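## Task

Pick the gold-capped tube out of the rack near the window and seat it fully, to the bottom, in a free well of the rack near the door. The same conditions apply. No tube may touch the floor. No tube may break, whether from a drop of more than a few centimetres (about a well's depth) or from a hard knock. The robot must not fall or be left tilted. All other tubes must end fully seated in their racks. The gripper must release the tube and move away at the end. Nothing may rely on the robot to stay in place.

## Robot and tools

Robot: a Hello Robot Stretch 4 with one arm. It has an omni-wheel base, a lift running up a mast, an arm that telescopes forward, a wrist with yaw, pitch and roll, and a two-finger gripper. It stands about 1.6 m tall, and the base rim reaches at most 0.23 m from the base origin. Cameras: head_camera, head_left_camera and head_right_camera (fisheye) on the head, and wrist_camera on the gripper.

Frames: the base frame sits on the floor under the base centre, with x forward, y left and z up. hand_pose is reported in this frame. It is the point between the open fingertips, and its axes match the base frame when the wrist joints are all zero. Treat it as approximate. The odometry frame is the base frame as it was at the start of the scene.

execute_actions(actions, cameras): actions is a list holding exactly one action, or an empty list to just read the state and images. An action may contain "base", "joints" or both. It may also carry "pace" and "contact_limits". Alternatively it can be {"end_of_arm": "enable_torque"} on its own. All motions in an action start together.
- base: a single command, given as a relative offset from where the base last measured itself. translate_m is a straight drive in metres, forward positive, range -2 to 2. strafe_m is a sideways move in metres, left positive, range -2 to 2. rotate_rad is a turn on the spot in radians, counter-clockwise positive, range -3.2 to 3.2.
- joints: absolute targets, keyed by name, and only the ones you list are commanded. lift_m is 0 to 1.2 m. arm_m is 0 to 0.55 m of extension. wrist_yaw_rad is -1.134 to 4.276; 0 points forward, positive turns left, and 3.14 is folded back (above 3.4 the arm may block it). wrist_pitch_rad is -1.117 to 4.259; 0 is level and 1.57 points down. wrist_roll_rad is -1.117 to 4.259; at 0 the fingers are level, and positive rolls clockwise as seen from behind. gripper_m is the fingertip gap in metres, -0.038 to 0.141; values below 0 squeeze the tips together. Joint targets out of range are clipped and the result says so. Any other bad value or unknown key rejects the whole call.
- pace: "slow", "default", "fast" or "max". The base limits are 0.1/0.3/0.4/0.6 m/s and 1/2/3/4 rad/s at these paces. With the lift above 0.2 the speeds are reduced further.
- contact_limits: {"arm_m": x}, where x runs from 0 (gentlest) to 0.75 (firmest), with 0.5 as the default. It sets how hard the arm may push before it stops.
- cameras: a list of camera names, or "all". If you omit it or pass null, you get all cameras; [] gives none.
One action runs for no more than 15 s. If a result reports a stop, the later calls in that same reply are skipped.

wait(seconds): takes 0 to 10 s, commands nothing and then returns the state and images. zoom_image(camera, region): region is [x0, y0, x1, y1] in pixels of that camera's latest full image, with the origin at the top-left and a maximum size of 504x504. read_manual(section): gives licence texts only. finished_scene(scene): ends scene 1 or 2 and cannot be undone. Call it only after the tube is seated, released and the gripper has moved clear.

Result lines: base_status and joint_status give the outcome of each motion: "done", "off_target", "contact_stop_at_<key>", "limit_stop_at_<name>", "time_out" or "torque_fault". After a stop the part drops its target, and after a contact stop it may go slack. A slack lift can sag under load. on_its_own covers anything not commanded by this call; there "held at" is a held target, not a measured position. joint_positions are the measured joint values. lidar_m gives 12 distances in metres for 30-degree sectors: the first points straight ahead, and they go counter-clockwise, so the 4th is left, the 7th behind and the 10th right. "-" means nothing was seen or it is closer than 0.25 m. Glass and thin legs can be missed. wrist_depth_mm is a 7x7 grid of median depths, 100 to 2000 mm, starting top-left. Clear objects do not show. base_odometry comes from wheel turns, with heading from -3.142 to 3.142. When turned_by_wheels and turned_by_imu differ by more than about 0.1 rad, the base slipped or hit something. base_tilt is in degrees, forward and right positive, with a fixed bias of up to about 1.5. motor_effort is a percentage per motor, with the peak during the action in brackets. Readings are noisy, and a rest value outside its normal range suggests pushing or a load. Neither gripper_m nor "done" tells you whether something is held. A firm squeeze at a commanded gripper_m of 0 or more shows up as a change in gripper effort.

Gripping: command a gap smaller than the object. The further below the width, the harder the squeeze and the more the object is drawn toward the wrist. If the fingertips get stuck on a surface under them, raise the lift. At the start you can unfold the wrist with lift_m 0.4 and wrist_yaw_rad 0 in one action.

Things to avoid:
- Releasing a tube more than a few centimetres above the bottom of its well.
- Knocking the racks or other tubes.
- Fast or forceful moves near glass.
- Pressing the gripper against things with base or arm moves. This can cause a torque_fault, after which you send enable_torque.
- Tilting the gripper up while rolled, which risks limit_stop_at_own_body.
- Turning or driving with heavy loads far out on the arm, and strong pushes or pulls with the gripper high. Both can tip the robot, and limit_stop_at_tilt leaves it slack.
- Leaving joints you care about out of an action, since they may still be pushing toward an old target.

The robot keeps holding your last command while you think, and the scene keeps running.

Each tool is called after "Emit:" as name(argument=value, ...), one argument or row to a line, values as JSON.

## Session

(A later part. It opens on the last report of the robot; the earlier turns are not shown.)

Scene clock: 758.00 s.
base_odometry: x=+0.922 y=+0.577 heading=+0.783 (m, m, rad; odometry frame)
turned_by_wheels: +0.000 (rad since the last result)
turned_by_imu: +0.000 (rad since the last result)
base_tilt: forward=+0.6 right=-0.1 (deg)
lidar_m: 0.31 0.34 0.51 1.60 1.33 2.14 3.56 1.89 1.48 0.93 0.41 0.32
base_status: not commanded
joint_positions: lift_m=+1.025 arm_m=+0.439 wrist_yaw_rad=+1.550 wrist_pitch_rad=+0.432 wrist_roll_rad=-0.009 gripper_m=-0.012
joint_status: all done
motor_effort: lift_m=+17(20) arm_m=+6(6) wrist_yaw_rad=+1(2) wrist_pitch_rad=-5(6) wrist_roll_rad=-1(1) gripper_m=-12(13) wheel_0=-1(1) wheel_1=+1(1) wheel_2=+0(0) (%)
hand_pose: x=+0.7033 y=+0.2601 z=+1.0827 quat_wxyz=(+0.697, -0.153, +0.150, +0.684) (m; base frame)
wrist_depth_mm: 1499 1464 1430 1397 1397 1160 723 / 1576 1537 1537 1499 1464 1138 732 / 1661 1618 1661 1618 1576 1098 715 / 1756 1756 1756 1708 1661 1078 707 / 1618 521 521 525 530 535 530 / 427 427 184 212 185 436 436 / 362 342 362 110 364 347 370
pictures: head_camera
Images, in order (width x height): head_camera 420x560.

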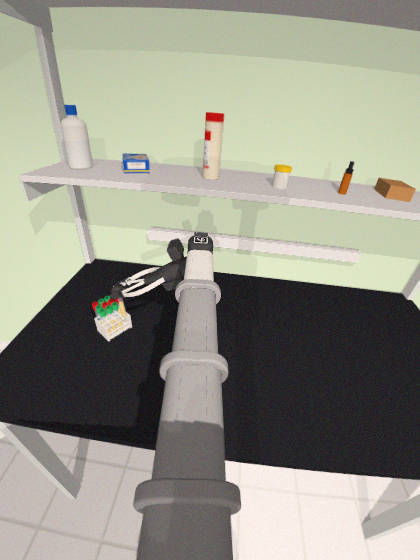

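In. Top ≈1.030 → seated ≈0.983.

Emit:
execute_actions(
  actions=[
    {"joints":{"lift_m":1.008},"pace":"slow"},
  ],
  cameras=[],
)

Emit:
execute_actions(
  actions=[
    {"joints":{"lift_m":0.998},"pace":"slow"},
  ],
  cameras=["head_camera","wrist_camera"],
)

Emit:
zoom_image(
  camera="head_camera",
  region=[95, 285, 145, 335],
)

Scene clock: 764.37 s.
base_odometry: x=+0.922 y=+0.577 heading=+0.783 (m, m, rad; odometry frame)
turned_by_wheels: +0.000 (rad since the last result)
turned_by_imu: +0.001 (rad since the last result)
base_tilt: forward=+0.6 right=-0.1 (deg)
lidar_m: 0.32 0.35 0.50 1.59 1.34 2.14 3.54 1.89 1.47 0.90 0.41 0.33
base_status: not commanded
joint_positions: lift_m=+1.008 arm_m=+0.440 wrist_yaw_rad=+1.550 wrist_pitch_rad=+0.432 wrist_roll_rad=-0.009 gripper_m=-0.012
joint_status: all done
motor_effort: lift_m=+17(16) arm_m=+6(6) wrist_yaw_rad=+1(2) wrist_pitch_rad=-4(4) wrist_roll_rad=-1(1) gripper_m=-15(13) wheel_0=-1(1) wheel_1=+1(1) wheel_2=+0(0) (%)
hand_pose: x=+0.7033 y=+0.2601 z=+1.0657 quat_wxyz=(+0.697, -0.153, +0.150, +0.684) (m; base frame)
wrist_depth_mm: 1499 1464 1430 1397 1397 1160 715 / 1537 1537 1537 1464 1464 1138 732 / 1661 1661 1618 1618 1576 1098 715 / 1756 1756 1756 1708 1756 1098 715 / 512 492 492 500 500 504 504 / 404 404 184 212 185 413 410 / 342 322 330 110 340 329 349
pictures: none
No camera images: the call's "cameras" was empty. Leave "cameras" out to get every camera's image.

Scene clock: 765.10 s.
base_odometry: x=+0.922 y=+0.577 heading=+0.783 (m, m, rad; odometry frame)
turned_by_wheels: +0.000 (rad since the last result)
turned_by_imu: +0.000 (rad since the last result)
base_tilt: forward=+0.6 right=-0.1 (deg)
lidar_m: 0.31 0.36 0.51 1.62 1.35 2.14 3.55 1.90 1.47 0.92 0.42 0.32
base_status: not commanded
joint_positions: lift_m=+0.998 arm_m=+0.440 wrist_yaw_rad=+1.550 wrist_pitch_rad=+0.431 wrist_roll_rad=-0.009 gripper_m=-0.012
joint_status: all done
motor_effort: lift_m=+17(16) arm_m=+6(5) wrist_yaw_rad=+1(2) wrist_pitch_rad=-4(4) wrist_roll_rad=-1(1) gripper_m=-17(11) wheel_0=-1(1) wheel_1=+1(1) wheel_2=+0(0) (%)
hand_pose: x=+0.7033 y=+0.2602 z=+1.0559 quat_wxyz=(+0.697, -0.153, +0.150, +0.684) (m; base frame)
wrist_depth_mm: 1499 1464 1430 1366 1397 1160 715 / 1537 1537 1537 1537 1499 1118 723 / 1661 1618 1618 1618 1576 1098 715 / 1756 1708 1661 1708 1708 1025 715 / 473 477 477 462 484 488 488 / 387 392 183 213 185 394 399 / 330 310 314 110 330 315 338
pictures: head_camera, wrist_camera
camera_calibration (this result's frames):
wrist_camera: T_world_to_cam=[[0.999564, -0.0178756, 0.023506, -0.726604], [0.0133903, -0.435094, -0.900286, 1.10833], [0.0263205, 0.900208, -0.434665, 0.430911], [0, 0, 0, 1]] pos_world=[0.700105, 0.0813273, 1.20219]
Images, in order (width x height): head_camera 420x560, wrist_camera 616x392.

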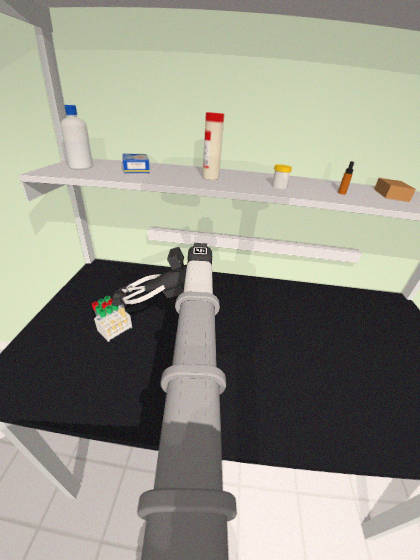

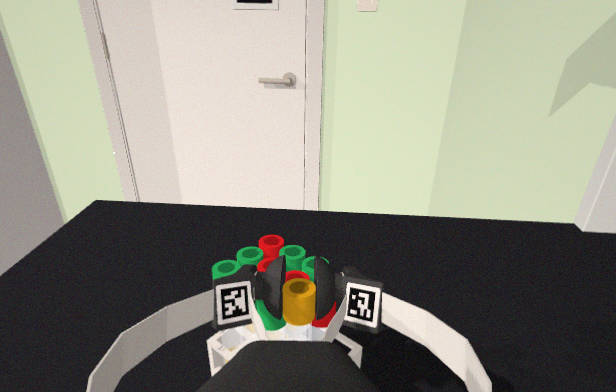

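Region (95, 285, 145, 335) of head_camera's 420x560 image, scaled by 10.080, with more detail than that image has.

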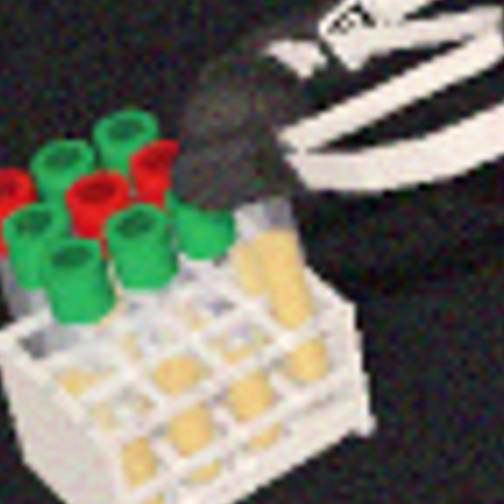

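Emit:
execute_actions(
  actions=[
    {"joints":{"lift_m":0.991},"pace":"slow"},
  ],
  cameras=["head_camera"],
)

Emit:
zoom_image(
  camera="head_camera",
  region=[95, 285, 145, 335],
)

Scene clock: 769.13 s.
base_odometry: x=+0.922 y=+0.577 heading=+0.783 (m, m, rad; odometry frame)
turned_by_wheels: +0.000 (rad since the last result)
turned_by_imu: +0.001 (rad since the last result)
base_tilt: forward=+0.5 right=-0.1 (deg)
lidar_m: 0.31 0.34 0.51 1.60 1.35 2.13 3.55 1.89 1.48 0.92 0.41 0.32
base_status: not commanded
joint_positions: lift_m=+0.992 arm_m=+0.440 wrist_yaw_rad=+1.550 wrist_pitch_rad=+0.423 wrist_roll_rad=-0.009 gripper_m=-0.012
joint_status: all done
motor_effort: lift_m=+13(16) arm_m=+6(5) wrist_yaw_rad=+2(2) wrist_pitch_rad=+20(19) wrist_roll_rad=+0(1) gripper_m=-16(14) wheel_0=-1(1) wheel_1=+1(1) wheel_2=+0(0) (%)
hand_pose: x=+0.7033 y=+0.2611 z=+1.0513 quat_wxyz=(+0.698, -0.150, +0.147, +0.685) (m; base frame)
wrist_depth_mm: 1499 1464 1430 1366 1397 1160 715 / 1576 1537 1537 1464 1464 1138 732 / 1661 1661 1618 1576 1618 1078 723 / 1708 1708 1708 1708 1661 1078 707 / 473 477 480 466 492 488 496 / 387 389 185 213 185 397 402 / 329 310 310 110 327 317 338
pictures: head_camera
Images, in order (width x height): head_camera 420x560.

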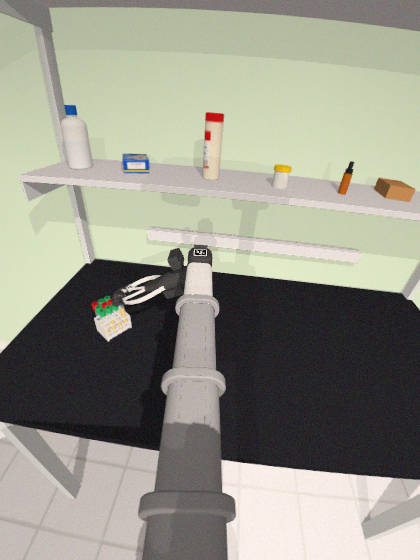

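Region (95, 285, 145, 335) of head_camera's 420x560 image, scaled by 10.080, with more detail than that image has.

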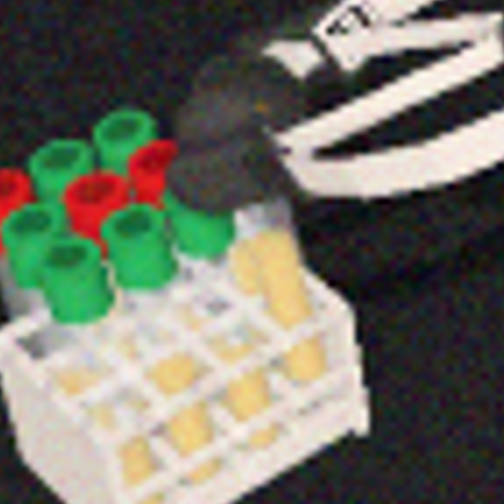

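Emit:
execute_actions(
  actions=[
    {"joints":{"lift_m":0.999},"pace":"slow"},
  ],
  cameras=[],
)

Emit:
execute_actions(
  actions=[
    {"base":{"strafe_m":-0.003},"joints":{"gripper_m":0.03},"pace":"slow"},
  ],
  cameras=["wrist_camera"],
)

Emit:
execute_actions(
  actions=[
    {"joints":{"lift_m":1.06},"pace":"slow"},
  ],
  cameras=["head_camera"],
)

Emit:
zoom_image(
  camera="head_camera",
  region=[90, 280, 145, 335],
)

Scene clock: 778.70 s.
base_odometry: x=+0.922 y=+0.577 heading=+0.783 (m, m, rad; odometry frame)
turned_by_wheels: +0.000 (rad since the last result)
turned_by_imu: +0.001 (rad since the last result)
base_tilt: forward=+0.5 right=-0.1 (deg)
lidar_m: 0.29 0.33 0.53 1.60 1.34 2.15 3.56 1.92 1.47 0.91 0.43 0.32
base_status: not commanded
joint_positions: lift_m=+0.999 arm_m=+0.440 wrist_yaw_rad=+1.550 wrist_pitch_rad=+0.431 wrist_roll_rad=-0.009 gripper_m=-0.012
joint_status: all done
motor_effort: lift_m=+23(24) arm_m=+5(6) wrist_yaw_rad=+1(1) wrist_pitch_rad=-4(19) wrist_roll_rad=-1(1) gripper_m=-13(14) wheel_0=-1(0) wheel_1=+1(1) wheel_2=+0(0) (%)
hand_pose: x=+0.7033 y=+0.2602 z=+1.0564 quat_wxyz=(+0.697, -0.153, +0.150, +0.684) (m; base frame)
wrist_depth_mm: 1499 1464 1397 1430 1366 1160 715 / 1618 1537 1499 1499 1464 1118 723 / 1661 1708 1618 1618 1576 1098 715 / 1708 1756 1661 1756 1661 991 715 / 473 473 477 462 480 488 488 / 392 389 184 212 185 397 402 / 332 314 320 110 329 319 338
pictures: none
No camera images: the call's "cameras" was empty. Leave "cameras" out to get every camera's image.

Scene clock: 780.43 s.
base_odometry: x=+0.924 y=+0.575 heading=+0.783 (m, m, rad; odometry frame)
turned_by_wheels: +0.000 (rad since the last result)
turned_by_imu: +0.001 (rad since the last result)
base_tilt: forward=+0.6 right=-0.1 (deg)
lidar_m: 0.30 0.35 0.52 1.59 1.36 2.14 3.55 1.89 1.44 0.91 0.42 0.31
base_status: done
joint_positions: lift_m=+0.999 arm_m=+0.440 wrist_yaw_rad=+1.549 wrist_pitch_rad=+0.429 wrist_roll_rad=-0.009 gripper_m=+0.030
joint_status: all done
motor_effort: lift_m=+22(23) arm_m=+5(6) wrist_yaw_rad=+3(4) wrist_pitch_rad=+2(3) wrist_roll_rad=+0(0) gripper_m=-1(16) wheel_0=+2(5) wheel_1=-2(6) wheel_2=+0(0) (%)
hand_pose: x=+0.7035 y=+0.2604 z=+1.0571 quat_wxyz=(+0.698, -0.152, +0.149, +0.684) (m; base frame)
wrist_depth_mm: 1499 1464 1430 1430 1397 1160 723 / 1576 1576 1537 1499 1430 1118 732 / 1661 1708 1618 1576 1661 1118 715 / 1756 1708 1756 1661 1708 1078 707 / 500 477 462 293 492 492 496 / 389 392 189 227 191 404 404 / 334 314 315 110 327 336 342
pictures: wrist_camera
camera_calibration (this result's frames):
wrist_camera: T_world_to_cam=[[0.999554, -0.0184215, 0.0235129, -0.72664], [0.0132269, -0.432817, -0.901385, 1.11024], [0.0267817, 0.901293, -0.432381, 0.428194], [0, 0, 0, 1]] pos_world=[0.700163, 0.0812183, 1.20298]
Images, in order (width x height): wrist_camera 616x392.

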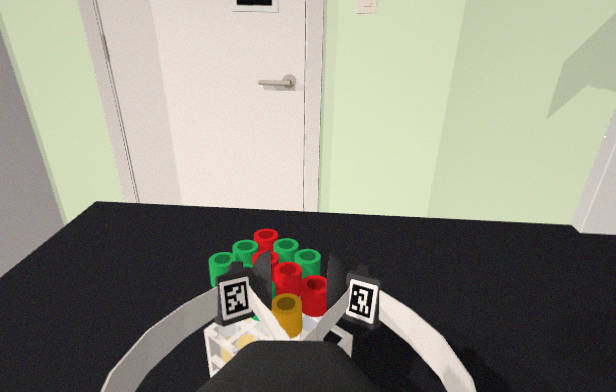

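Scene clock: 781.83 s.
base_odometry: x=+0.924 y=+0.575 heading=+0.783 (m, m, rad; odometry frame)
turned_by_wheels: +0.000 (rad since the last result)
turned_by_imu: +0.000 (rad since the last result)
base_tilt: forward=+0.6 right=-0.1 (deg)
lidar_m: 0.30 0.35 0.50 1.60 1.35 2.15 3.55 1.89 1.47 0.92 0.41 0.32
base_status: not commanded
joint_positions: lift_m=+1.060 arm_m=+0.440 wrist_yaw_rad=+1.550 wrist_pitch_rad=+0.432 wrist_roll_rad=-0.009 gripper_m=+0.030
joint_status: all done
motor_effort: lift_m=+23(24) arm_m=+5(6) wrist_yaw_rad=+2(3) wrist_pitch_rad=-5(6) wrist_roll_rad=-1(0) gripper_m=-3(3) wheel_0=+2(2) wheel_1=-1(1) wheel_2=+0(0) (%)
hand_pose: x=+0.7034 y=+0.2601 z=+1.1173 quat_wxyz=(+0.697, -0.153, +0.150, +0.684) (m; base frame)
wrist_depth_mm: 1537 1464 1464 1366 1366 1182 723 / 1576 1537 1537 1464 1464 1138 723 / 1708 1661 1618 1618 1618 1098 723 / 1708 1808 1756 1756 1661 1078 707 / 1708 580 580 591 580 854 554 / 473 477 190 300 193 484 488 / 404 379 402 110 397 402 413
pictures: head_camera
Images, in order (width x height): head_camera 420x560.

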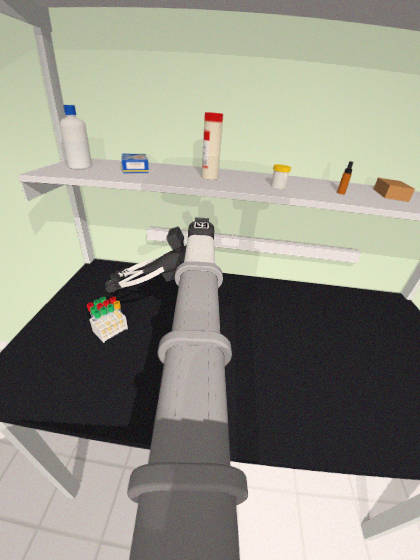

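Region (90, 280, 145, 335) of head_camera's 420x560 image, scaled by 9.164, with more detail than that image has.

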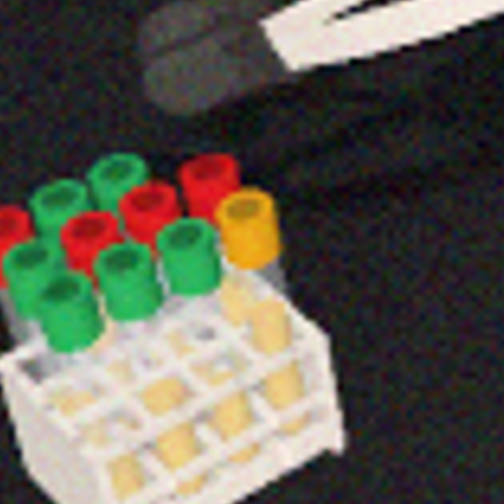

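Seated, in line with neighbours.

Emit:
execute_actions(
  actions=[
    {"base":{"strafe_m":-0.15},"pace":"default"},
  ],
  cameras=[],
)

Emit:
execute_actions(
  actions=[
    {"base":{"translate_m":-0.15},"joints":{"arm_m":0.1}},
  ],
  cameras=["head_camera"],
)

Emit:
finished_scene(
  scene=2,
)

Scene clock: 788.13 s.
base_odometry: x=+1.030 y=+0.469 heading=+0.783 (m, m, rad; odometry frame)
turned_by_wheels: +0.000 (rad since the last result)
turned_by_imu: +0.002 (rad since the last result)
base_tilt: forward=+0.6 right=-0.1 (deg)
lidar_m: 0.28 0.33 0.49 1.64 1.50 2.31 3.30 1.69 1.31 1.30 0.39 0.30
base_status: done
joint_positions: lift_m=+1.060 arm_m=+0.440 wrist_yaw_rad=+1.550 wrist_pitch_rad=+0.432 wrist_roll_rad=-0.009 gripper_m=+0.030
joint_status: not commanded
motor_effort: lift_m=+23(24) arm_m=+5(5) wrist_yaw_rad=+2(2) wrist_pitch_rad=-5(5) wrist_roll_rad=-1(0) gripper_m=-4(3) wheel_0=+0(6) wheel_1=+0(5) wheel_2=+0(2) (%)
hand_pose: x=+0.7034 y=+0.2601 z=+1.1173 quat_wxyz=(+0.697, -0.153, +0.150, +0.684) (m; base frame)
wrist_depth_mm: 1618 1618 1618 1537 1576 1118 574 / 1708 1708 1708 1661 1618 1098 603 / 1708 1808 1756 1756 1661 1078 634 / 1708 1921 741 1863 1808 946 654 / 1708 585 585 421 591 597 591 / 477 473 190 415 192 484 488 / 402 379 402 110 394 404 413
pictures: none
No camera images: the call's "cameras" was empty. Leave "cameras" out to get every camera's image.

Scene clock: 790.27 s.
base_odometry: x=+0.924 y=+0.363 heading=+0.783 (m, m, rad; odometry frame)
turned_by_wheels: +0.000 (rad since the last result)
turned_by_imu: +0.001 (rad since the last result)
base_tilt: forward=+0.6 right=+0.0 (deg)
lidar_m: 0.43 0.49 0.73 1.46 1.47 2.35 2.89 1.66 1.29 1.28 0.57 0.46
base_status: done
joint_positions: lift_m=+1.060 arm_m=+0.101 wrist_yaw_rad=+1.550 wrist_pitch_rad=+0.432 wrist_roll_rad=-0.009 gripper_m=+0.030
joint_status: all done
motor_effort: lift_m=+24(23) arm_m=-5(4) wrist_yaw_rad=+1(2) wrist_pitch_rad=-6(3) wrist_roll_rad=+0(1) gripper_m=-2(4) wheel_0=-1(5) wheel_1=+0(4) wheel_2=-2(9) (%)
hand_pose: x=+0.3647 y=+0.2601 z=+1.1172 quat_wxyz=(+0.697, -0.153, +0.150, +0.684) (m; base frame)
wrist_depth_mm: 1229 1499 1661 1618 1576 1537 1499 / 1308 1499 1708 1708 1661 1661 1499 / 1397 1537 1863 1863 1808 1808 1499 / 1499 1537 - 1983 1863 1808 1336 / 1708 1661 - - 647 597 591 / 1708 1708 191 1661 191 484 488 / 1499 1397 1499 110 904 404 413
pictures: head_camera
Images, in order (width x height): head_camera 420x560.

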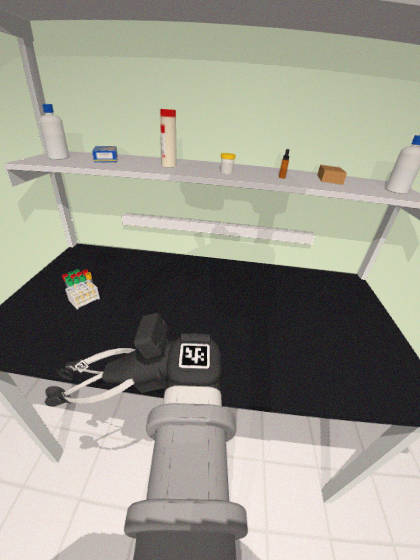

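The scene is finished: the task was done.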